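## Task

A loose 24-well cooling block sits on the table, marked with rows A-D along one short edge and columns 1-6 along one long edge, with A1 at the corner where those two edges meet. Loose micro tubes with hinged snap lids, each holding a frozen sample, stand in A1, A4, D3 and D6. Close the lids of the D3 and D6 tubes so each is snapped and lies flat on its rim. Leave every other lid in its starting state. At the end all tubes must stand upright, seated on the floor of their own wells, and the block must lie flat on the table. A tube may be lifted during the work but must be put back; letting one drop more than a few millimetres fails the task at once. Open lids are kept open by a light catch. Nothing counts if the robot is still holding it in place at the end, so release and pull the hand away when finished.

## Robot and tools

ROBOT. One six-joint arm ending in a five-finger right hand; a single wrist camera, cam_wrist (616x616 fisheye). There is one arm, so every row describes just that arm and its hand.

FRAMES. Scene frame: origin on the table surface under the arm base, +z up, +y to the left when facing along +x. Reported positions are in metres, orientation as a wxyz quaternion. The hand point sits 0.05 m in front of the palm, where index pad and thumb tip meet in a pinch. Its axes: +z along the straightened fingers, +y out of the palm, +x across the palm toward the little finger. Straight fingers extend 0.06-0.07 m past the point along +z. Sideways the hand spans 0.08 m on the little-finger side; on the thumb side 0.02 m if the thumb is turned in front of the palm, up to 0.09 m otherwise. A rigid bracket on the little-finger side of the wrist sits 0.03 m beyond the point in +y and 0.11 m out across the palm; it can strike the block or tubes.

ROW LAYOUT (shared by execute_actions and move). 14 numbers, each in [-1, 1]: dx, dy, dz, rx, ry, rz, thumb_turn, thumb_bend, index, middle, ring, little, force_limit, speed. The first six are an offset, not a pose: a displacement of the hand point from its measured pose at the start of the action, expressed in the hand point's own axes, scaled so 1.0 = 0.6 m of travel or 180 degrees; rx, ry, rz form a single rotation vector. The six motor values are absolute targets: -1 open/straight, +1 closed (thumb_turn +1 puts the thumb opposite the fingers). force_limit maps linearly from about 0 N (-1) to 10 N (+1) at the fingertip, 15 N for the two thumb motors, and only stops closing motion. speed maps from near zero (-1) to full (+1), where a full finger stroke takes 0.6 s; use -0.9 or lower for gentle closing. Pinch: thumb_turn +0.57, thumb_bend +0.75, index +0.22. A wrap grip (thumb turned fully in) holds objects 0.035-0.08 m wide.

execute_actions(actions): a list of actions; each action is a list of up to 15 rows, one row per 1/30 s control step, the last row repeating until 15 steps (0.5 s) have passed. Every row in an action is measured from that action's start pose, not from the row before. The first action of a call starts from the last pose a result reported. An empty list only returns the state. Each step the command is clipped to 100 mm and 16 degrees from the measured pose, so large offsets need several actions; the arm does not finish an unreached target on its own.

move(target, speed, stop_force, blocking): target is one 14-number row, its offset taken from the last reported pose; hand values are sent when the move begins. The hand point travels a straight line; speed is in m/s, 0.002-0.5 (default 0.25), rotation capped at twice that in rad/s; duration 0.5-10 s. It does not avoid obstacles and can overshoot the speed. stop_force (9-40 N, only after the scene has run 0.2 s) ends the path when the wrist sensor feels that much added resistance along the line to the target; use it very slowly for approaches that go past a contact, avoid it on rotating moves, and omit it when backing off something. blocking=false returns after 0.5 s (not combinable with stop_force); poll with wait(0), or call stop to brake. The extra move: line reports the ending (done, off_target, moving, held, fault, contact) and limits (paced = pose clipped, held = steps blocked), plus distance to target.

wait(seconds 0-10) lets time pass holding the last command. zoom_image(camera "cam_wrist", region [x0,y0,x1,y1], at most 504x504 px) enlarges part of the latest image. show_instructions shows reference images. finished_scene(scene) ends the current scene irreversibly.

RESULTS. State line: hand point position, quaternion, velocities; "Hand target" is where the controller is heading; step readings list positions, HELD marking held-back steps; "pose unreachable" means the clearance check altered the command. hand_measured, hand_stopped_by (moving, target, force, stalled, fault) and hand_load_n (positive = pushed open) follow the motor order above; a lost grip shows as loads near 0. Wrist force/torque are in the hand's axes, offset up to ~4 N, noise up to 2.4 N, saturating near 50 N. Joint torque readings are unreliable for detecting contact.

HAZARDS. The arm is stiff: commanding even slightly into a firm surface can trigger a fault stop (joint torque limit, wrist joints 26 N m, or 150 N external force), freezing the arm for 10 s. Approach lids and the block slowly; press with small overshoot or a slow stop_force move. Do not drop tubes, tip them, shift the block or knock anything off the table; loose objects may get nudged unexpectedly. Long holding under load heats motors (warning at 70 °C, brakes at 85 °C). Finish with the hand open and away from the tubes.

Each tool is called after "Emit:" by a JSON object that holds its "api" and its "payload", one argument or row to a line.

Reference images:

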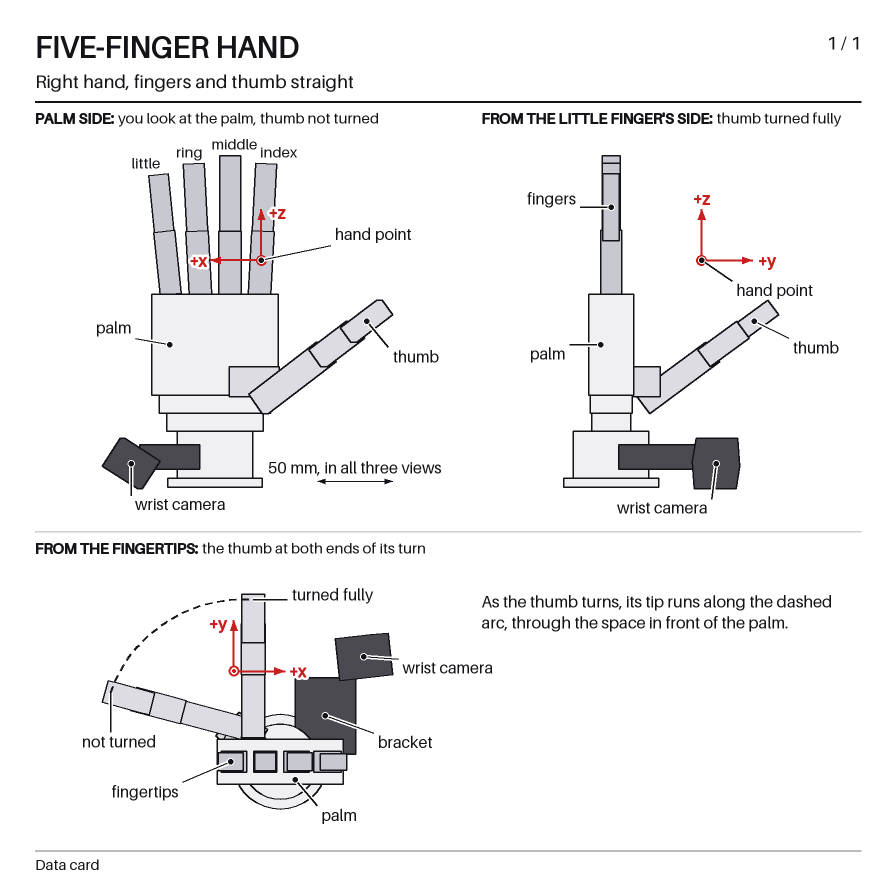

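## Session

Emit:
{"api": "execute_actions", "payload": {
  "actions": []
}}

Scene clock: 0.00 s.
end_effector_position=(+0.3289, -0.0383, +0.2036) hand_measured=(-1.000, -1.000, -1.000, -1.000, -1.000, -1.000) hand_load_n=(+0.0, +0.0, +0.0, +0.0, +0.0, +0.0) hand_stopped_by=(target, target, target, target, target, target) hand_force_limit=0.00 hand_speed=-0.80 end_effector_quat_wxyz=(-0.287, +0.395, +0.802, +0.343) end_effector_velocity=(-0.000, +0.000, +0.000) end_effector_angular_velocity=(-0.001, -0.000, +0.001)
Joint positions: [-1.051 -1.186  1.982  1.672  1.319 -1.789]
Joint velocities: [ 0.001 -0.001  0.    -0.     0.    -0.   ]
Joint torques (N m, as the arm reports them, + toward a larger angle): no reading
Wrist force (N, on the end effector, along its own x y z axes, offset not removed): no reading
Wrist torque (N m, same axes, about the end effector's origin, offset not removed): no reading
Hand target: +0.329, -0.038, +0.204; -0.287, +0.395, +0.802, +0.343

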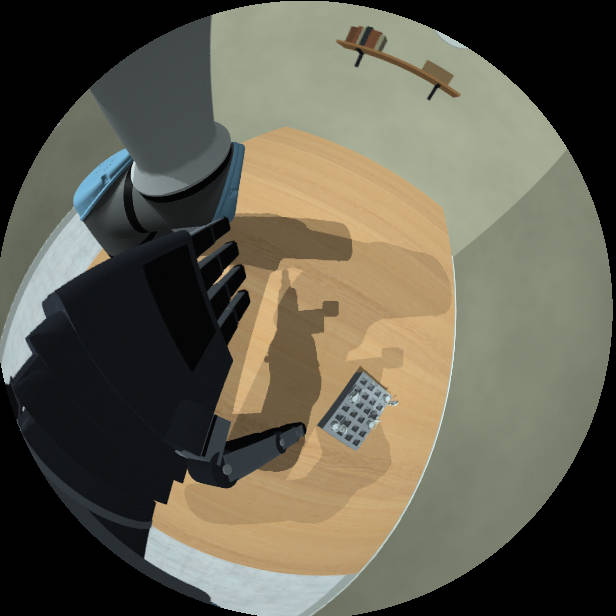

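Emit:
{"api": "zoom_image", "payload": {
  "camera": "cam_wrist",
  "region": [300, 355, 420, 465]
}}

Region (300, 355, 420, 465) of cam_wrist's 616x616 image, scaled by 4.200, with more detail than that image has; it fills the top 462 rows of this view, and the rest is white.

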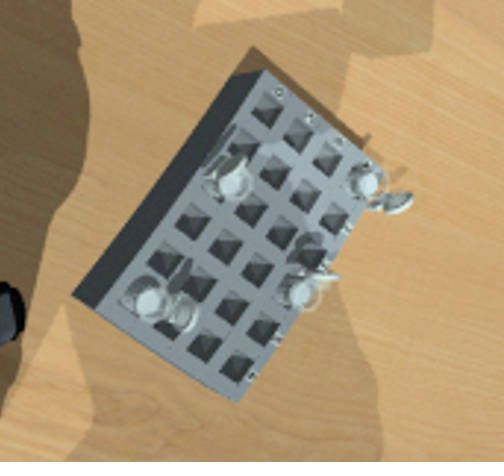

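Emit:
{"api": "move", "payload": {
  "target": [-0.2353,0.1317,-0.0122,0.1197,-0.2707,0,-1,-1,1,1,1,-1,0.5,0.5],
  "speed": 0.3
}}

Scene clock: 98.43 s.
end_effector_position=(+0.4700, -0.0699, +0.1308) hand_measured=(-1.000, -1.000, +1.000, +1.000, +1.000, -1.000) hand_load_n=(+0.0, +0.0, +0.0, +0.0, +0.0, +0.0) hand_stopped_by=(target, target, target, target, target, target) hand_force_limit=0.50 hand_speed=0.50 end_effector_quat_wxyz=(+0.001, +0.442, +0.897, +0.000) end_effector_velocity=(+0.002, +0.000, -0.001) end_effector_angular_velocity=(-0.015, -0.001, +0.001)
Joint positions: [-0.565 -1.229  1.72   1.075  1.575 -1.181]
Joint velocities: [ 0.011  0.002 -0.002 -0.008  0.013  0.01 ]
Joint torques (N m, as the arm reports them, + toward a larger angle): [ 10.16 -19.7  -28.55   0.81   1.45   2.8 ]
Wrist force (N, on the end effector, along its own x y z axes, offset not removed): [-3.5 0.2 -1.2]
Wrist torque (N m, same axes, about the end effector's origin, offset not removed): [0.07 0.58 -0.17]
Hand target: +0.470, -0.070, +0.131; +0.001, +0.442, +0.897, -0.000
Off the commanded pose: 0.001 m, 0 deg.
move: done
camera_calibration (this result's frames):
cam_wrist: T_world_to_cam=[[0.844754, 0.534378, -0.0288233, -0.358987], [0.473186, -0.720693, 0.506652, -0.332964], [0.249971, -0.441635, -0.861669, 0.095376], [0, 0, 0, 1]] pos_world=[0.436968, -0.00600879, 0.240532]

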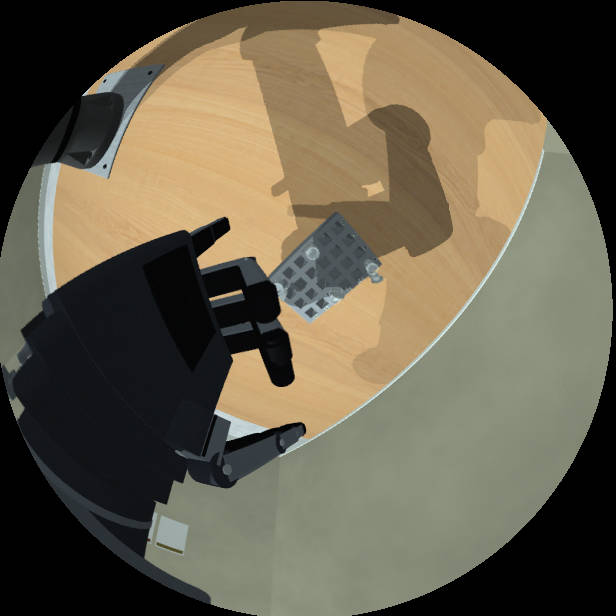

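Emit:
{"api": "zoom_image", "payload": {
  "camera": "cam_wrist",
  "region": [255, 200, 395, 340]
}}

Region (255, 200, 395, 340) of cam_wrist's 616x616 image, scaled by 3.600, with more detail than that image has.

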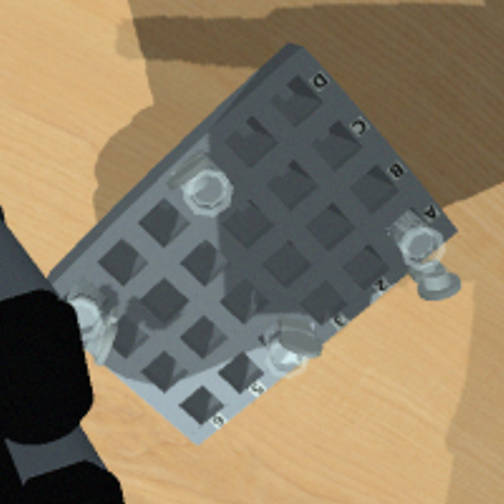

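Emit:
{"api": "move", "payload": {
  "target": [-0.074,-0.0295,-0.005,0.0141,-0.0301,0.2787,-1,-1,1,1,1,-1,0.5,0.5],
  "speed": 0.4
}}

Emit:
{"api": "zoom_image", "payload": {
  "camera": "cam_wrist",
  "region": [190, 150, 350, 310]
}}

Scene clock: 198.33 s.
end_effector_position=(+0.4830, -0.1157, +0.1339) hand_measured=(-1.000, -1.000, +1.000, +1.000, +1.000, -1.000) hand_load_n=(+0.0, +0.0, +0.0, +0.0, +0.0, +0.0) hand_stopped_by=(target, target, target, target, target, target) hand_force_limit=0.50 hand_speed=0.50 end_effector_quat_wxyz=(+0.032, +0.780, +0.624, -0.038) end_effector_velocity=(+0.000, -0.000, -0.000) end_effector_angular_velocity=(-0.002, +0.003, -0.012)
Joint positions: [-0.453 -1.169  1.632  1.083  1.674 -0.195]
Joint velocities: [ 0.004  0.004 -0.005  0.004  0.003  0.016]
Joint torques (N m, as the arm reports them, + toward a larger angle): [ 11.   -22.03 -28.93   3.47   1.27   2.56]
Wrist force (N, on the end effector, along its own x y z axes, offset not removed): [-1.9 -1.5 -0.9]
Wrist torque (N m, same axes, about the end effector's origin, offset not removed): [-0.33 0.38 -0.18]
Hand target: +0.483, -0.116, +0.134; +0.032, +0.780, +0.624, -0.039
Off the commanded pose: 0.000 m, 0 deg.
move: done
camera_calibration (this result's frames):
cam_wrist: T_world_to_cam=[[0.951117, -0.308253, -0.018882, -0.495573], [-0.238472, -0.771906, 0.589315, -0.0469934], [-0.196233, -0.556005, -0.807683, 0.269557], [0, 0, 0, 1]] pos_world=[0.513037, -0.0391613, 0.236053]

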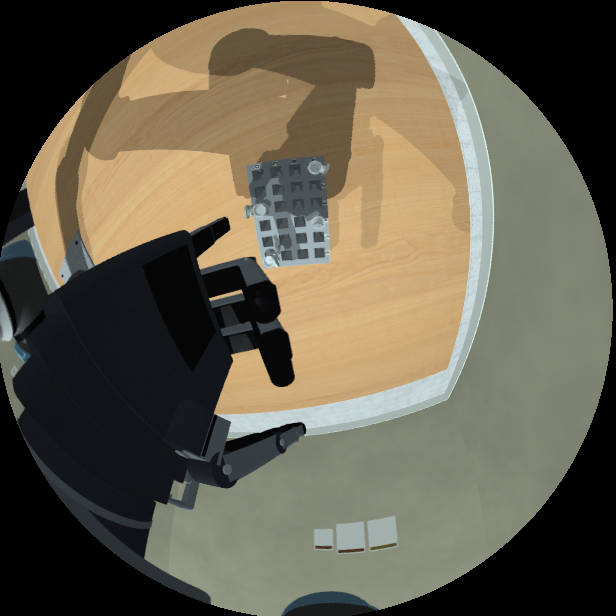

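Region (190, 150, 350, 310) of cam_wrist's 616x616 image, scaled by 3.150, with more detail than that image has.

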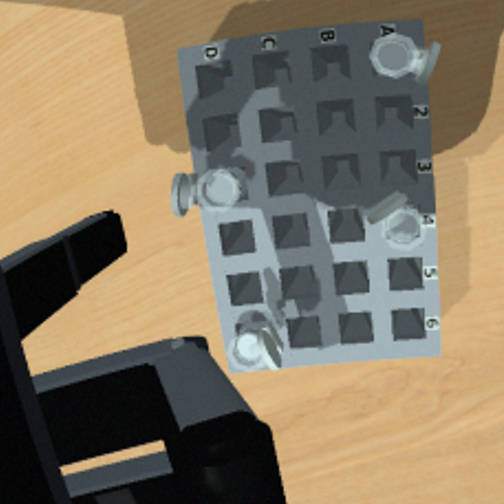

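Emit:
{"api": "zoom_image", "payload": {
  "camera": "cam_wrist",
  "region": [200, 185, 280, 265]
}}

Region (200, 185, 280, 265) of cam_wrist's 616x616 image, scaled by 6.300, with more detail than that image has.

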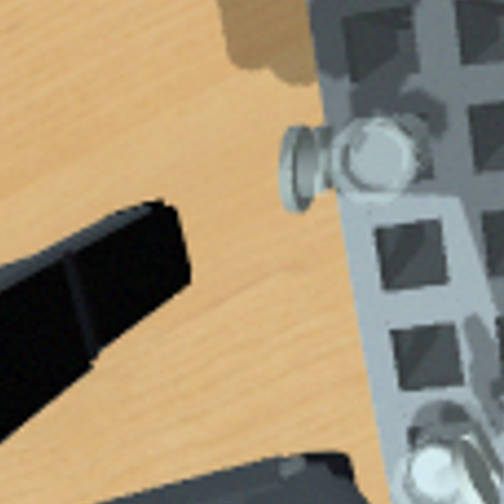

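Emit:
{"api": "execute_actions", "payload": {
  "actions": [
    [[-0.005,0,0,0,0,0,-1,-1,1,1,1,-1,0.5,0.5],[-0.01,0,0,0,0,0,-1,-1,1,1,1,-1,0.5,0.5],[-0.016,0,0,0,0,0,-1,-1,1,1,1,-1,0.5,0.5],[-0.022,0.002,0,0,0,0,-1,-1,1,1,1,-1,0.5,0.5],[-0.027,0.005,0,0,0,0,-1,-1,1,1,1,-1,0.5,0.5],[-0.031,0.009,0,0,0,0,-1,-1,1,1,1,-1,0.5,0.5],[-0.034,0.014,0,0,0,0,-1,-1,1,1,1,-1,0.5,0.5],[-0.035,0.02,0,0,0,0,-1,-1,1,1,1,-1,0.5,0.5],[-0.035,0.026,0,0,0,0,-1,-1,1,1,1,-1,0.5,0.5],[-0.035,0.032,0,0,0,0,-1,-1,1,1,1,-1,0.5,0.5],[-0.035,0.037,0,0,0,0,-1,-1,1,1,1,-1,0.5,0.5],[-0.035,0.041,0,0,0,0,-1,-1,1,1,1,-1,0.5,0.5],[-0.035,0.044,0,0,0,0,-1,-1,1,1,1,-1,0.5,0.5],[-0.035,0.045,0,0,0,0,-1,-1,1,1,1,-1,0.5,0.5]]
  ]
}}

Emit:
{"api": "wait", "payload": {
  "seconds": 0.4
}}

Emit:
{"api": "zoom_image", "payload": {
  "camera": "cam_wrist",
  "region": [190, 130, 330, 270]
}}

Scene clock: 274.00 s.
end_effector_position=(+0.4980, -0.1396, +0.1359) hand_measured=(-1.000, -1.000, +1.000, +1.000, +1.000, -1.000) hand_load_n=(+0.0, +0.0, +0.0, +0.0, +0.0, +0.0) hand_stopped_by=(target, target, target, target, target, target) hand_force_limit=0.50 hand_speed=0.50 end_effector_quat_wxyz=(+0.032, +0.779, +0.624, -0.038) end_effector_velocity=(+0.060, -0.023, +0.001) end_effector_angular_velocity=(+0.000, -0.003, +0.006)
Joint positions: [-0.489 -1.132  1.57   1.104  1.673 -0.232]
Joint velocities: [ 0.011  0.136 -0.208  0.07  -0.001  0.004]
Joint torques (N m, as the arm reports them, + toward a larger angle): [ 11.47 -27.91 -25.71   3.53  -1.35   3.21]
Wrist force (N, on the end effector, along its own x y z axes, offset not removed): [-2.2 0.2 -0.4]
Wrist torque (N m, same axes, about the end effector's origin, offset not removed): [-0.10 0.42 -0.15]
Hand target: +0.505, -0.142, +0.136; +0.032, +0.780, +0.624, -0.038
Off the commanded pose: 0.007 m, 0 deg.
Step readings (end_effector_position):
0: (+0.4830, -0.1158, +0.1339)
1: (+0.4830, -0.1158, +0.1339)
2: (+0.4830, -0.1161, +0.1339)
4: (+0.4825, -0.1187, +0.1343)
8: (+0.4830, -0.1284, +0.1351)
15: end_effector_position above
camera_calibration (this result's frames):
cam_wrist: T_world_to_cam=[[0.951193, -0.308052, -0.0183443, -0.517254], [-0.238603, -0.771845, 0.589342, -0.0629434], [-0.195707, -0.556201, -0.807675, 0.260539], [0, 0, 0, 1]] pos_world=[0.527979, -0.0630114, 0.238038]

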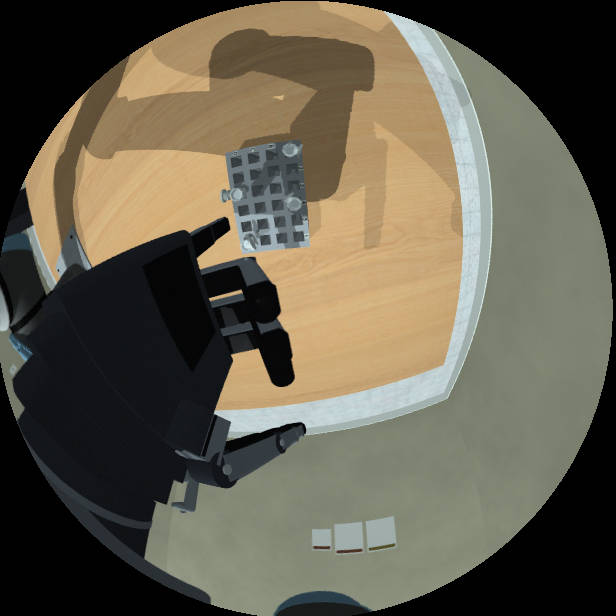

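Scene clock: 274.40 s.
end_effector_position=(+0.5044, -0.1419, +0.1360) hand_measured=(-1.000, -1.000, +1.000, +1.000, +1.000, -1.000) hand_load_n=(+0.0, +0.0, +0.0, +0.0, +0.0, +0.0) hand_stopped_by=(target, target, target, target, target, target) hand_force_limit=0.50 hand_speed=0.50 end_effector_quat_wxyz=(+0.032, +0.780, +0.624, -0.038) end_effector_velocity=(+0.002, -0.000, +0.000) end_effector_angular_velocity=(-0.001, -0.003, +0.001)
Joint positions: [-0.488 -1.117  1.547  1.112  1.673 -0.23 ]
Joint velocities: [ 0.001  0.002 -0.005 -0.    -0.     0.   ]
Joint torques (N m, as the arm reports them, + toward a larger angle): [ 12.18 -24.1  -30.74   3.44  -0.68   2.72]
Wrist force (N, on the end effector, along its own x y z axes, offset not removed): [-2.0 0.9 -0.3]
Wrist torque (N m, same axes, about the end effector's origin, offset not removed): [0.08 0.35 -0.16]
Hand target: +0.505, -0.142, +0.136; +0.032, +0.780, +0.624, -0.038
Off the commanded pose: 0.000 m, 0 deg.
wait: 0.40 s; at rest by 0.33 s
camera_calibration (this result's frames):
cam_wrist: T_world_to_cam=[[0.951159, -0.308153, -0.0184034, -0.524054], [-0.238667, -0.771871, 0.589283, -0.0631805], [-0.195794, -0.556109, -0.807717, 0.260697], [0, 0, 0, 1]] pos_world=[0.534423, -0.0652803, 0.238156]

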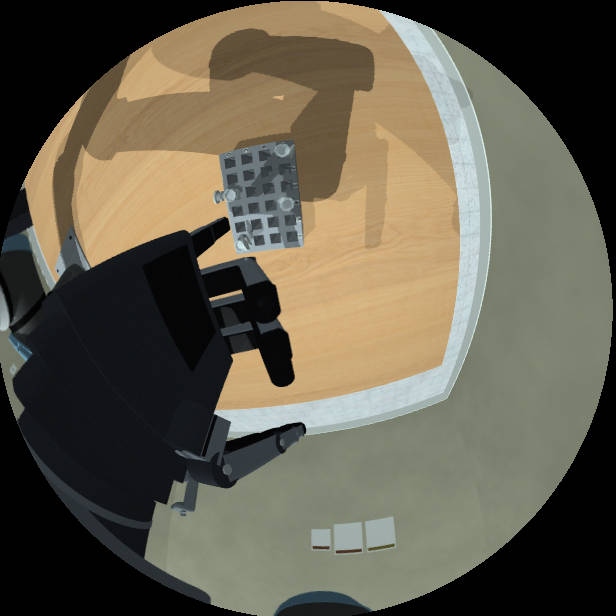

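Region (190, 130, 330, 270) of cam_wrist's 616x616 image, scaled by 3.600, with more detail than that image has.

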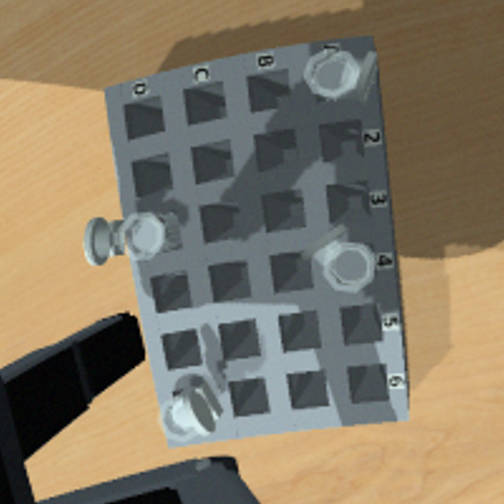

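Emit:
{"api": "move", "payload": {
  "target": [0.0046,0,0.0465,0,0,0,-1,-1,1,1,1,-1,0.5,0.5],
  "speed": 0.1
}}

Emit:
{"api": "zoom_image", "payload": {
  "camera": "cam_wrist",
  "region": [180, 150, 300, 270]
}}

Scene clock: 294.03 s.
end_effector_position=(+0.5045, -0.1419, +0.1082) hand_measured=(-1.000, -1.000, +1.000, +1.000, +1.000, -1.000) hand_load_n=(+0.0, +0.0, +0.0, +0.0, +0.0, +0.0) hand_stopped_by=(target, target, target, target, target, target) hand_force_limit=0.50 hand_speed=0.50 end_effector_quat_wxyz=(+0.032, +0.780, +0.624, -0.038) end_effector_velocity=(+0.001, +0.000, -0.002) end_effector_angular_velocity=(-0.000, -0.002, +0.000)
Joint positions: [-0.488 -1.088  1.581  1.049  1.673 -0.23 ]
Joint velocities: [ 0.     0.002  0.002 -0.006 -0.    -0.   ]
Joint torques (N m, as the arm reports them, + toward a larger angle): [-12.38 -26.12  -5.33   0.74   1.    -2.54]
Wrist force (N, on the end effector, along its own x y z axes, offset not removed): [-3.6 -0.7 0.5]
Wrist torque (N m, same axes, about the end effector's origin, offset not removed): [-0.27 0.51 -0.34]
Hand target: +0.504, -0.142, +0.108; +0.032, +0.780, +0.624, -0.038
Off the commanded pose: 0.000 m, 0 deg.
move: done
camera_calibration (this result's frames):
cam_wrist: T_world_to_cam=[[0.95116, -0.308147, -0.0184207, -0.524616], [-0.238648, -0.771865, 0.589297, -0.0468181], [-0.195808, -0.55612, -0.807706, 0.238237], [0, 0, 0, 1]] pos_world=[0.534469, -0.0653075, 0.210352]

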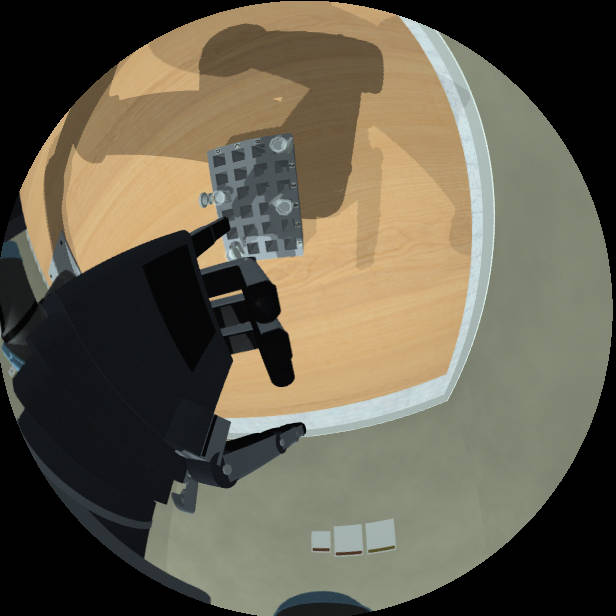

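Region (180, 150, 300, 270) of cam_wrist's 616x616 image, scaled by 4.200, with more detail than that image has.

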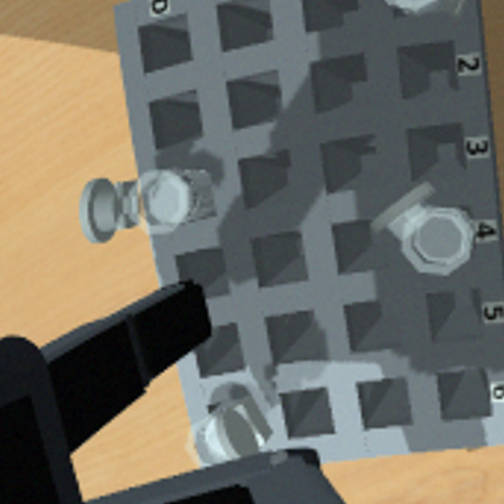

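The fingertip is above the web between D4 and D5. A gentle touch on the block top will calibrate the fingertip height.

Emit:
{"api": "move", "payload": {
  "target": [0.0033,0,0.0333,0,0,0,-1,-1,1,1,1,-1,0.5,0.5],
  "speed": 0.006,
  "stop_force": 9
}}

Emit:
{"api": "zoom_image", "payload": {
  "camera": "cam_wrist",
  "region": [180, 165, 280, 265]
}}

Scene clock: 302.20 s.
end_effector_position=(+0.5044, -0.1418, +0.0931) hand_measured=(-1.000, -1.000, +1.000, +1.000, +1.000, -1.000) hand_load_n=(+0.0, +0.0, +0.0, +0.0, +0.0, -0.5) hand_stopped_by=(target, target, target, target, target, target) hand_force_limit=0.50 hand_speed=0.50 end_effector_quat_wxyz=(+0.032, +0.780, +0.624, -0.038) end_effector_velocity=(-0.001, -0.000, +0.001) end_effector_angular_velocity=(+0.002, +0.003, -0.002)
Joint positions: [-0.488 -1.07   1.598  1.016  1.673 -0.23 ]
Joint velocities: [-0.002 -0.002  0.     0.005 -0.     0.   ]
Joint torques (N m, as the arm reports them, + toward a larger angle): [-12.66 -38.63 -22.86   1.9    0.39  -2.34]
Wrist force (N, on the end effector, along its own x y z axes, offset not removed): [-4.2 1.2 -20.2]
Wrist torque (N m, same axes, about the end effector's origin, offset not removed): [1.02 1.36 -0.20]
Hand target: +0.504, -0.142, +0.094; +0.032, +0.780, +0.624, -0.038
Off the commanded pose: 0.005 m, 0 deg.
move: contact
camera_calibration (this result's frames):
cam_wrist: T_world_to_cam=[[0.951154, -0.308144, -0.0188021, -0.524751], [-0.238447, -0.771972, 0.589238, -0.038057], [-0.196085, -0.555973, -0.807741, 0.22626], [0, 0, 0, 1]] pos_world=[0.53441, -0.0652832, 0.195318]

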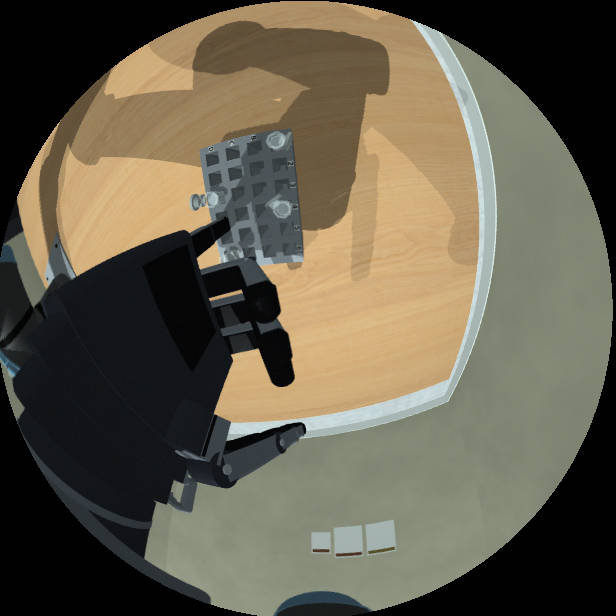

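Region (180, 165, 280, 265) of cam_wrist's 616x616 image, scaled by 5.040, with more detail than that image has.

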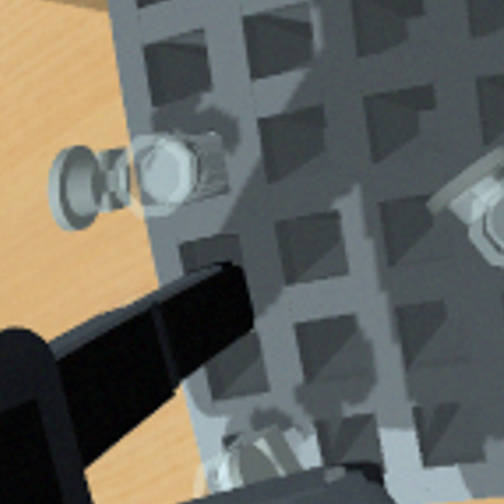

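Emit:
{"api": "execute_actions", "payload": {
  "actions": [
    [[-0.0005,0,-0.006,0,0,0,-1,-1,1,1,1,-1,0.5,0.5],[-0.001,-0.004,-0.012,0,0,0,-1,-1,1,1,1,-1,0.5,0.5],[-0.0015,-0.011,-0.018,0,0,0,-1,-1,1,1,1,-1,0.5,0.5],[-0.002,-0.018,-0.024,0,0,0,-1,-1,1,1,1,-1,0.5,0.5],[-0.003,-0.025,-0.029,0,0,0,-1,-1,1,1,1,-1,0.5,0.5],[-0.003,-0.031,-0.033,0,0,0,-1,-1,1,1,1,-1,0.5,0.5],[-0.002,-0.036,-0.0343,0,0,0,-1,-1,1,1,1,-1,0.5,0.5],[0.001,-0.0375,-0.035,0,0,0,-1,-1,1,1,1,-1,0.5,0.5],[0.006,-0.0375,-0.0355,0,0,0,-1,-1,1,1,1,-1,0.5,0.5],[0.012,-0.0375,-0.036,0,0,0,-1,-1,1,1,1,-1,0.5,0.5],[0.018,-0.0375,-0.0365,0,0,0,-1,-1,1,1,1,-1,0.5,0.5],[0.024,-0.0375,-0.037,0,0,0,-1,-1,1,1,1,-1,0.5,0.5],[0.029,-0.0375,-0.0377,0,0,0,-1,-1,1,1,1,-1,0.5,0.5],[0.033,-0.0375,-0.038,0,0,0,-1,-1,1,1,1,-1,0.5,0.5],[0.0365,-0.0375,-0.0383,0,0,0,-1,-1,1,1,1,-1,0.5,0.5]]
  ]
}}

Emit:
{"api": "wait", "payload": {
  "seconds": 0.5
}}

Emit:
{"api": "zoom_image", "payload": {
  "camera": "cam_wrist",
  "region": [200, 180, 280, 260]
}}

Scene clock: 359.37 s.
end_effector_position=(+0.4865, -0.1248, +0.1128) hand_measured=(-1.000, -1.000, +1.000, +1.000, +1.000, -1.000) hand_load_n=(+0.0, +0.0, +0.0, +0.0, +0.0, +0.0) hand_stopped_by=(target, target, target, target, target, target) hand_force_limit=0.50 hand_speed=0.50 end_effector_quat_wxyz=(+0.032, +0.779, +0.624, -0.038) end_effector_velocity=(+0.004, +0.081, +0.009) end_effector_angular_velocity=(+0.000, -0.003, +0.004)
Joint positions: [-0.47  -1.136  1.643  1.038  1.673 -0.212]
Joint velocities: [ 0.177 -0.023  0.015  0.024  0.003  0.174]
Joint torques (N m, as the arm reports them, + toward a larger angle): [ 10.41 -42.12  -5.97   3.6    1.56   2.94]
Wrist force (N, on the end effector, along its own x y z axes, offset not removed): [-4.2 0.5 -0.7]
Wrist torque (N m, same axes, about the end effector's origin, offset not removed): [0.05 0.73 -0.30]
Hand target: +0.487, -0.114, +0.114; +0.032, +0.779, +0.625, -0.038
Off the commanded pose: 0.012 m, 0 deg.
Step readings (end_effector_position):
0: (+0.5045, -0.1419, +0.0935)
1: (+0.5045, -0.1419, +0.0936)
2: (+0.5045, -0.1419, +0.0940)
4: (+0.5032, -0.1416, +0.0969)
8: (+0.4937, -0.1393, +0.1063)
15: end_effector_position above
camera_calibration (this result's frames):
cam_wrist: T_world_to_cam=[[0.95121, -0.307966, -0.0188797, -0.502114], [-0.238309, -0.772173, 0.589031, -0.0408612], [-0.19598, -0.555793, -0.80789, 0.248119], [0, 0, 0, 1]] pos_world=[0.516504, -0.0482825, 0.215042]

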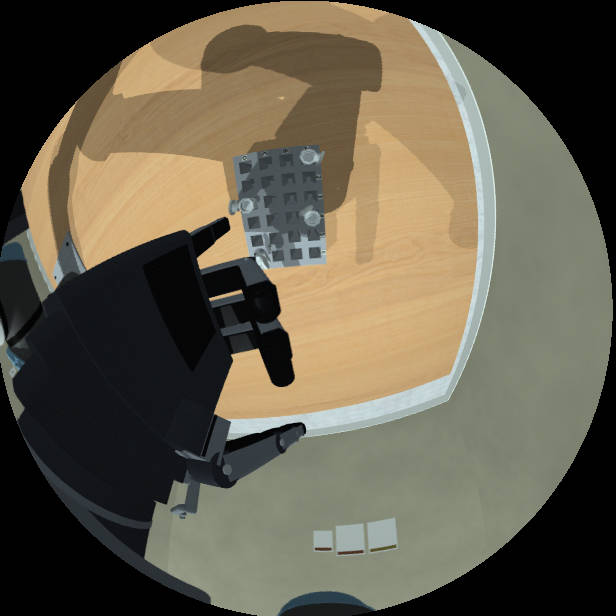

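Scene clock: 359.87 s.
end_effector_position=(+0.4874, -0.1138, +0.1137) hand_measured=(-1.000, -1.000, +1.000, +1.000, +1.000, -1.000) hand_load_n=(+0.0, +0.0, +0.0, +0.0, +0.0, +0.0) hand_stopped_by=(target, target, target, target, target, target) hand_force_limit=0.50 hand_speed=0.50 end_effector_quat_wxyz=(+0.032, +0.779, +0.625, -0.038) end_effector_velocity=(+0.000, +0.001, -0.000) end_effector_angular_velocity=(-0.000, -0.001, +0.000)
Joint positions: [-0.446 -1.138  1.644  1.041  1.674 -0.188]
Joint velocities: [ 0.003  0.     0.    -0.001 -0.     0.003]
Joint torques (N m, as the arm reports them, + toward a larger angle): [ 11.   -42.12  -4.76   3.38   1.68   2.98]
Wrist force (N, on the end effector, along its own x y z axes, offset not removed): [-2.6 1.2 0.4]
Wrist torque (N m, same axes, about the end effector's origin, offset not removed): [0.07 0.41 -0.18]
Hand target: +0.487, -0.114, +0.114; +0.032, +0.779, +0.625, -0.038
Off the commanded pose: 0.000 m, 0 deg.
wait: 0.50 s; at rest by 0.40 s
camera_calibration (this result's frames):
cam_wrist: T_world_to_cam=[[0.951306, -0.307681, -0.0186765, -0.499582], [-0.238219, -0.772287, 0.588919, -0.0326867], [-0.195623, -0.555793, -0.807976, 0.254999], [0, 0, 0, 1]] pos_world=[0.517353, -0.0372291, 0.215952]

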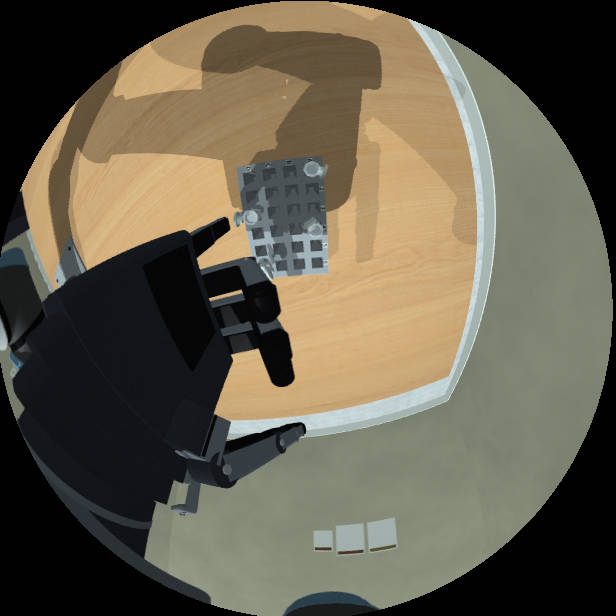

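Region (200, 180, 280, 260) of cam_wrist's 616x616 image, scaled by 6.300, with more detail than that image has.

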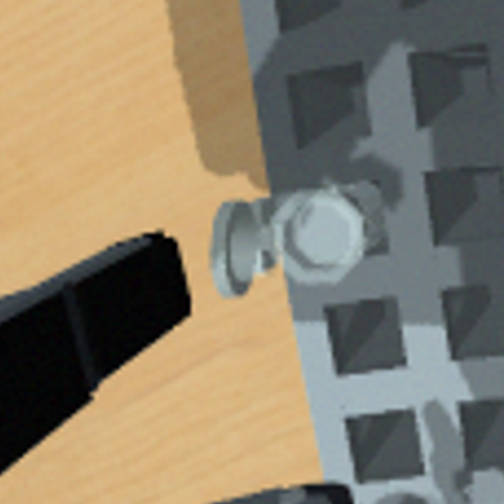

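Emit:
{"api": "move", "payload": {
  "target": [0.0025,0.024,0,0,0,0,-1,-1,1,1,1,-1,0.5,0.5],
  "speed": 0.025
}}

Emit:
{"api": "zoom_image", "payload": {
  "camera": "cam_wrist",
  "region": [200, 180, 280, 260]
}}

Scene clock: 368.97 s.
end_effector_position=(+0.5015, -0.1154, +0.1136) hand_measured=(-1.000, -1.000, +1.000, +1.000, +1.000, -1.000) hand_load_n=(+0.0, +0.0, +0.0, +0.0, +0.0, +0.0) hand_stopped_by=(target, target, target, target, target, target) hand_force_limit=0.50 hand_speed=0.50 end_effector_quat_wxyz=(+0.032, +0.779, +0.625, -0.038) end_effector_velocity=(+0.002, -0.001, -0.000) end_effector_angular_velocity=(+0.000, +0.002, -0.001)
Joint positions: [-0.436 -1.107  1.597  1.058  1.674 -0.178]
Joint velocities: [ 0.     0.005 -0.007  0.004  0.     0.001]
Joint torques (N m, as the arm reports them, + toward a larger angle): [ 10.76 -24.33 -28.47   2.69   1.26   2.9 ]
Wrist force (N, on the end effector, along its own x y z axes, offset not removed): [-2.5 -2.0 -1.1]
Wrist torque (N m, same axes, about the end effector's origin, offset not removed): [-0.02 0.45 -0.38]
Hand target: +0.502, -0.115, +0.114; +0.032, +0.779, +0.625, -0.038
Off the commanded pose: 0.000 m, 0 deg.
move: done
camera_calibration (this result's frames):
cam_wrist: T_world_to_cam=[[0.951311, -0.307668, -0.0186386, -0.513569], [-0.238232, -0.772291, 0.588908, -0.0304875], [-0.195583, -0.555794, -0.807985, 0.256746], [0, 0, 0, 1]] pos_world=[0.531516, -0.0388564, 0.215829]

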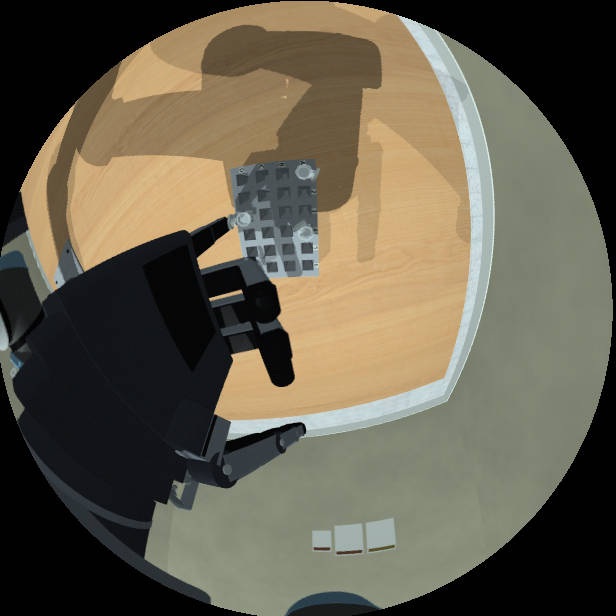

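Region (200, 180, 280, 260) of cam_wrist's 616x616 image, scaled by 6.300, with more detail than that image has.

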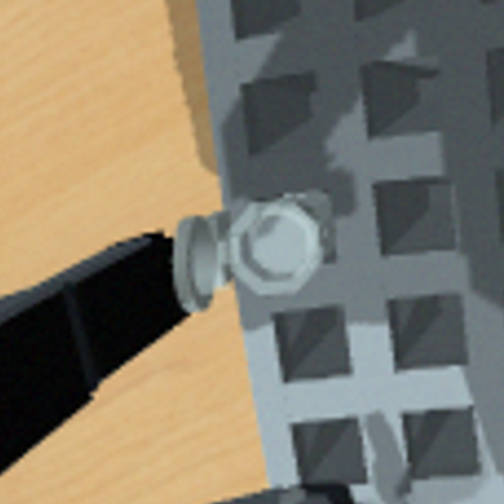

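Emit:
{"api": "execute_actions", "payload": {
  "actions": [
    [[0,-0.001,-0.001,0,0,0,-1,-1,1,1,1,-1,0.5,0.5],[0,-0.002,-0.002,0,0,0,-1,-1,1,1,1,-1,0.5,0.5],[0,-0.003,-0.004,0,0,0,-1,-1,1,1,1,-1,0.5,0.5],[0,-0.003,-0.006,0,0,0,-1,-1,1,1,1,-1,0.5,0.5],[0,-0.003,-0.008,0,0,0,-1,-1,1,1,1,-1,0.5,0.5],[0,-0.003,-0.009,0,0,0,-1,-1,1,1,1,-1,0.5,0.5],[0,-0.003,-0.01,0,0,0,-1,-1,1,1,1,-1,0.5,0.5]]
  ]
}}

Emit:
{"api": "move", "payload": {
  "target": [0,0.012,0,0,0,0,-1,-1,1,1,1,-1,0.5,0.5],
  "speed": 0.02
}}

Emit:
{"api": "zoom_image", "payload": {
  "camera": "cam_wrist",
  "region": [200, 180, 280, 260]
}}

Scene clock: 415.13 s.
end_effector_position=(+0.4999, -0.1145, +0.1193) hand_measured=(-1.000, -1.000, +1.000, +1.000, +1.000, -1.000) hand_load_n=(+0.0, +0.0, +0.0, +0.0, +0.0, +0.0) hand_stopped_by=(target, target, target, target, target, target) hand_force_limit=0.50 hand_speed=0.50 end_effector_quat_wxyz=(+0.032, +0.779, +0.625, -0.038) end_effector_velocity=(+0.000, +0.000, +0.002) end_effector_angular_velocity=(+0.000, -0.000, -0.000)
Joint positions: [-0.436 -1.117  1.596  1.069  1.674 -0.178]
Joint velocities: [ 0.001 -0.002 -0.003  0.005 -0.001  0.001]
Joint torques (N m, as the arm reports them, + toward a larger angle): [ 10.81 -43.88 -29.09   3.47   1.2    2.81]
Wrist force (N, on the end effector, along its own x y z axes, offset not removed): [-2.7 0.1 -1.3]
Wrist torque (N m, same axes, about the end effector's origin, offset not removed): [-0.02 0.43 -0.17]
Hand target: +0.500, -0.114, +0.120; +0.032, +0.779, +0.625, -0.038
Off the commanded pose: 0.000 m, 0 deg.
Step readings (end_effector_position):
0: (+0.5018, -0.1154, +0.1136)
1: (+0.5018, -0.1154, +0.1136)
2: (+0.5017, -0.1154, +0.1137)
4: (+0.5013, -0.1152, +0.1143)
8: (+0.5002, -0.1147, +0.1171)
15: end_effector_position above
camera_calibration (this result's frames):
cam_wrist: T_world_to_cam=[[0.951304, -0.307681, -0.0187732, -0.511576], [-0.23817, -0.772319, 0.588896, -0.0335139], [-0.195691, -0.555748, -0.807991, 0.261574], [0, 0, 0, 1]] pos_world=[0.52987, -0.0379165, 0.221482]

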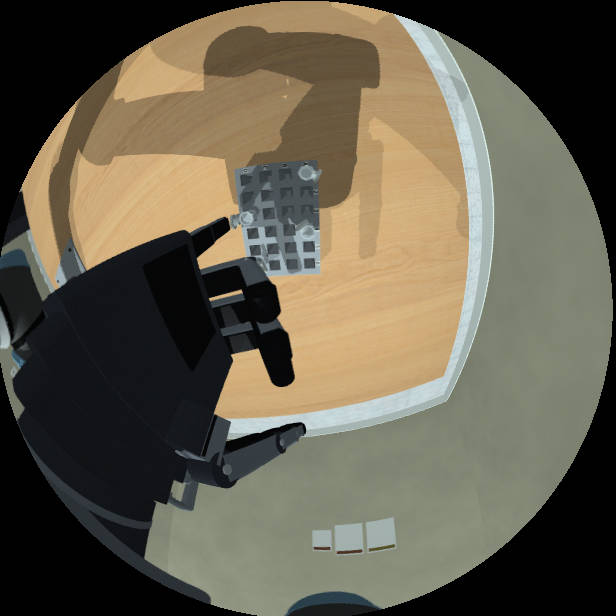

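Scene clock: 415.87 s.
end_effector_position=(+0.5067, -0.1160, +0.1193) hand_measured=(-1.000, -1.000, +1.000, +1.000, +1.000, -1.000) hand_load_n=(+0.0, +0.0, +0.0, +0.0, +0.0, +0.0) hand_stopped_by=(target, target, target, target, target, target) hand_force_limit=0.50 hand_speed=0.50 end_effector_quat_wxyz=(+0.032, +0.779, +0.625, -0.038) end_effector_velocity=(+0.002, +0.000, -0.000) end_effector_angular_velocity=(+0.000, +0.001, +0.001)
Joint positions: [-0.433 -1.102  1.573  1.078  1.674 -0.175]
Joint velocities: [ 0.002  0.005 -0.007  0.003  0.     0.001]
Joint torques (N m, as the arm reports them, + toward a larger angle): [ 10.07 -24.17 -28.7    3.4    1.52   2.76]
Wrist force (N, on the end effector, along its own x y z axes, offset not removed): [-1.4 -0.3 -0.7]
Wrist torque (N m, same axes, about the end effector's origin, offset not removed): [-0.16 0.26 -0.11]
Hand target: +0.507, -0.116, +0.119; +0.032, +0.779, +0.625, -0.038
Off the commanded pose: 0.000 m, 0 deg.
move: done
camera_calibration (this result's frames):
cam_wrist: T_world_to_cam=[[0.951307, -0.307674, -0.0187403, -0.518512], [-0.238184, -0.772318, 0.588891, -0.0330567], [-0.19566, -0.555753, -0.807995, 0.26206], [0, 0, 0, 1]] pos_world=[0.536665, -0.0394222, 0.221493]

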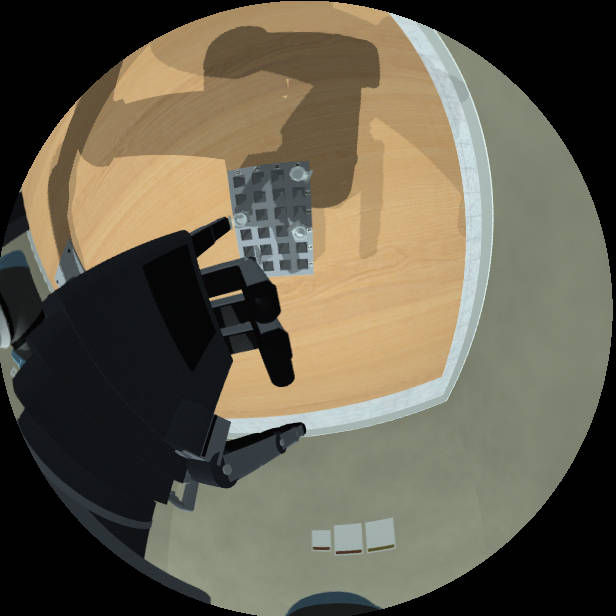

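Region (200, 180, 280, 260) of cam_wrist's 616x616 image, scaled by 6.300, with more detail than that image has.

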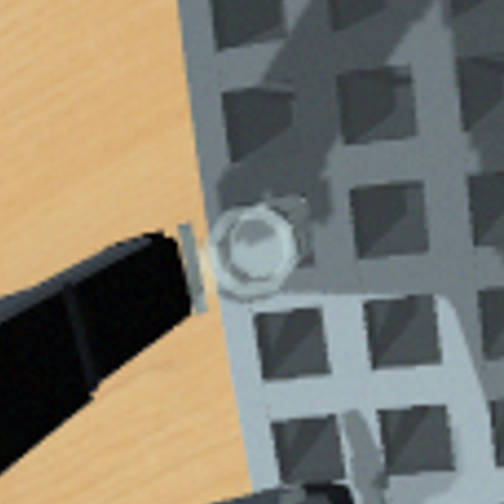

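Emit:
{"api": "move", "payload": {
  "target": [0,0.0172,0.0133,0,0,0,-1,-1,1,1,1,-1,0.5,0.5],
  "speed": 0.025
}}

Emit:
{"api": "zoom_image", "payload": {
  "camera": "cam_wrist",
  "region": [190, 180, 270, 260]
}}

Scene clock: 431.93 s.
end_effector_position=(+0.5165, -0.1189, +0.1115) hand_measured=(-1.000, -1.000, +1.000, +1.000, +1.000, -1.000) hand_load_n=(+0.0, +0.0, +0.0, +0.0, +0.0, +0.5) hand_stopped_by=(target, target, target, target, target, target) hand_force_limit=0.50 hand_speed=0.50 end_effector_quat_wxyz=(+0.032, +0.779, +0.625, -0.038) end_effector_velocity=(+0.001, -0.001, -0.001) end_effector_angular_velocity=(-0.000, +0.001, -0.001)
Joint positions: [-0.431 -1.071  1.547  1.072  1.674 -0.173]
Joint velocities: [-0.001  0.005 -0.004 -0.     0.001  0.   ]
Joint torques (N m, as the arm reports them, + toward a larger angle): [  9.98 -22.39 -27.45  -1.4    1.76   2.85]
Wrist force (N, on the end effector, along its own x y z axes, offset not removed): [-4.0 -3.2 -8.9]
Wrist torque (N m, same axes, about the end effector's origin, offset not removed): [0.59 1.19 -0.44]
Hand target: +0.517, -0.119, +0.111; +0.032, +0.779, +0.625, -0.038
Off the commanded pose: 0.000 m, 0 deg.
move: done
camera_calibration (this result's frames):
cam_wrist: T_world_to_cam=[[0.951311, -0.307669, -0.0186549, -0.528875], [-0.238228, -0.772306, 0.588889, -0.0284038], [-0.19559, -0.555772, -0.807998, 0.255996], [0, 0, 0, 1]] pos_world=[0.546428, -0.042379, 0.213705]

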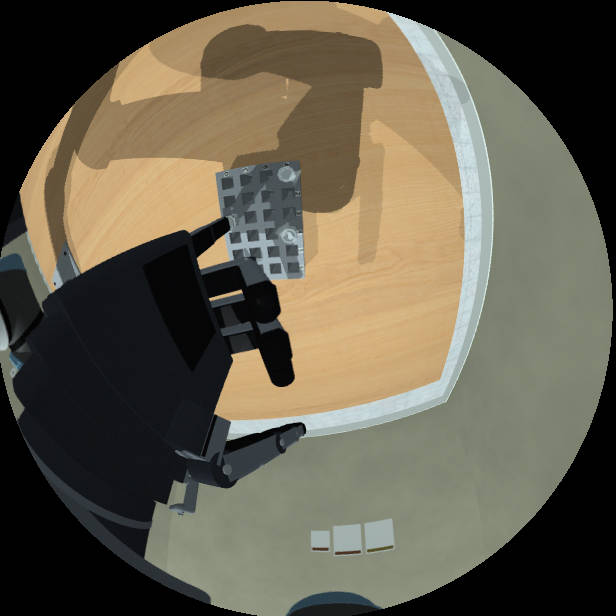

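Region (190, 180, 270, 260) of cam_wrist's 616x616 image, scaled by 6.300, with more detail than that image has.

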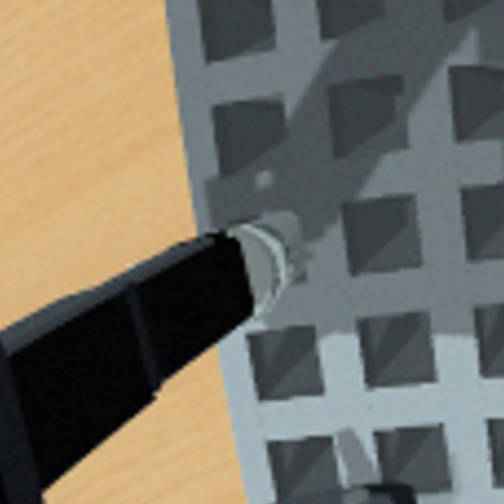

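Emit:
{"api": "move", "payload": {
  "target": [0.0007,0,0.0067,0,0,0,-1,-1,1,1,1,-1,0.5,0.5],
  "speed": 0.004,
  "stop_force": 28
}}

Emit:
{"api": "zoom_image", "payload": {
  "camera": "cam_wrist",
  "region": [190, 180, 270, 260]
}}

Scene clock: 443.67 s.
end_effector_position=(+0.5164, -0.1189, +0.1086) hand_measured=(-1.000, -1.000, +1.000, +1.000, +1.000, -1.000) hand_load_n=(+0.0, +0.0, +0.0, +0.0, +0.0, +0.0) hand_stopped_by=(target, target, target, target, target, target) hand_force_limit=0.50 hand_speed=0.50 end_effector_quat_wxyz=(+0.032, +0.779, +0.625, -0.038) end_effector_velocity=(-0.001, +0.000, +0.001) end_effector_angular_velocity=(+0.001, +0.003, -0.001)
Joint positions: [-0.431 -1.068  1.551  1.066  1.674 -0.173]
Joint velocities: [-0.001 -0.001 -0.     0.005 -0.    -0.   ]
Joint torques (N m, as the arm reports them, + toward a larger angle): [  7.82 -28.53 -15.63  -0.69   1.26   2.16]
Wrist force (N, on the end effector, along its own x y z axes, offset not removed): [-5.8 -1.7 -42.0]
Wrist torque (N m, same axes, about the end effector's origin, offset not removed): [2.15 3.11 -0.46]
Hand target: +0.517, -0.119, +0.109; +0.032, +0.779, +0.625, -0.038
Off the commanded pose: 0.001 m, 0 deg.
move: contact
camera_calibration (this result's frames):
cam_wrist: T_world_to_cam=[[0.951304, -0.30767, -0.0189758, -0.528851], [-0.238054, -0.772373, 0.588872, -0.026801], [-0.195835, -0.555679, -0.808004, 0.253856], [0, 0, 0, 1]] pos_world=[0.546432, -0.0423499, 0.210864]

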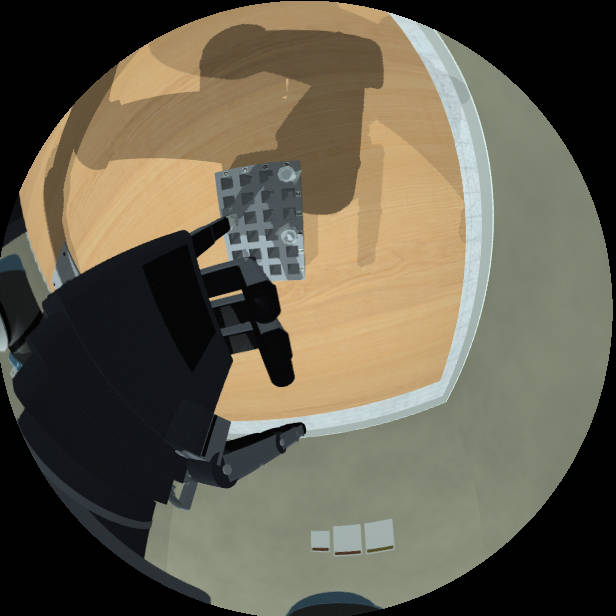

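Region (190, 180, 270, 260) of cam_wrist's 616x616 image, scaled by 6.300, with more detail than that image has.

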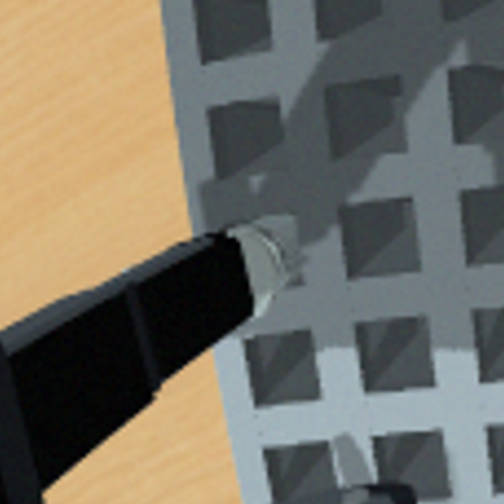

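Emit:
{"api": "move", "payload": {
  "target": [-0.002,-0.01,-0.02,0,0,0,-1,-1,1,1,1,-1,0.5,0.5],
  "speed": 0.05
}}

Emit:
{"api": "zoom_image", "payload": {
  "camera": "cam_wrist",
  "region": [210, 190, 270, 250]
}}

Scene clock: 452.63 s.
end_effector_position=(+0.5106, -0.1176, +0.1205) hand_measured=(-1.000, -1.000, +1.000, +1.000, +1.000, -1.000) hand_load_n=(+0.0, +0.0, +0.0, +0.0, +0.0, +0.0) hand_stopped_by=(target, target, target, target, target, target) hand_force_limit=0.50 hand_speed=0.50 end_effector_quat_wxyz=(+0.032, +0.779, +0.625, -0.038) end_effector_velocity=(-0.001, -0.001, +0.002) end_effector_angular_velocity=(-0.000, -0.000, -0.001)
Joint positions: [-0.433 -1.094  1.557  1.086  1.674 -0.175]
Joint velocities: [-0.002 -0.004  0.001  0.003  0.    -0.   ]
Joint torques (N m, as the arm reports them, + toward a larger angle): [-11.53 -44.95  -4.55   3.34  -0.43  -2.7 ]
Wrist force (N, on the end effector, along its own x y z axes, offset not removed): [-3.2 -1.8 0.1]
Wrist torque (N m, same axes, about the end effector's origin, offset not removed): [-0.32 0.55 -0.27]
Hand target: +0.511, -0.118, +0.121; +0.032, +0.779, +0.625, -0.038
Off the commanded pose: 0.000 m, 0 deg.
move: done
camera_calibration (this result's frames):
cam_wrist: T_world_to_cam=[[0.951304, -0.30767, -0.0189764, -0.522738], [-0.238045, -0.772347, 0.58891, -0.0341942], [-0.195847, -0.555715, -0.807976, 0.263009], [0, 0, 0, 1]] pos_world=[0.540653, -0.0410827, 0.222723]

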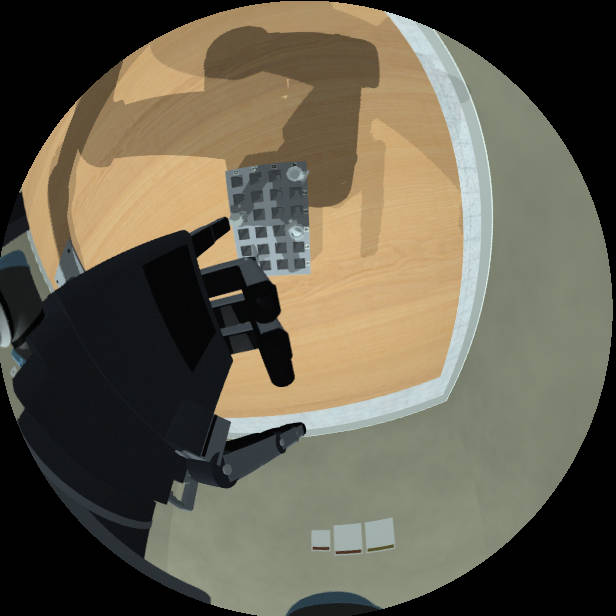

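Region (210, 190, 270, 250) of cam_wrist's 616x616 image, scaled by 8.400, with more detail than that image has.

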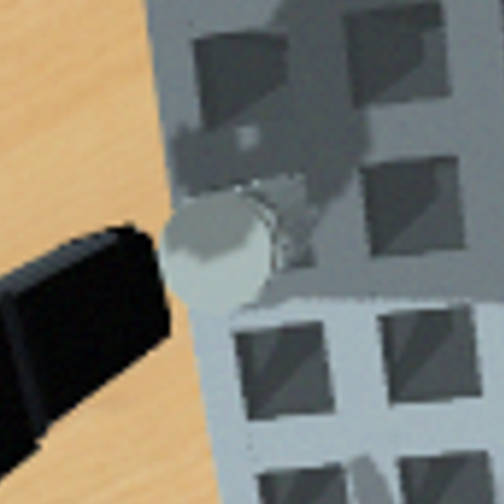

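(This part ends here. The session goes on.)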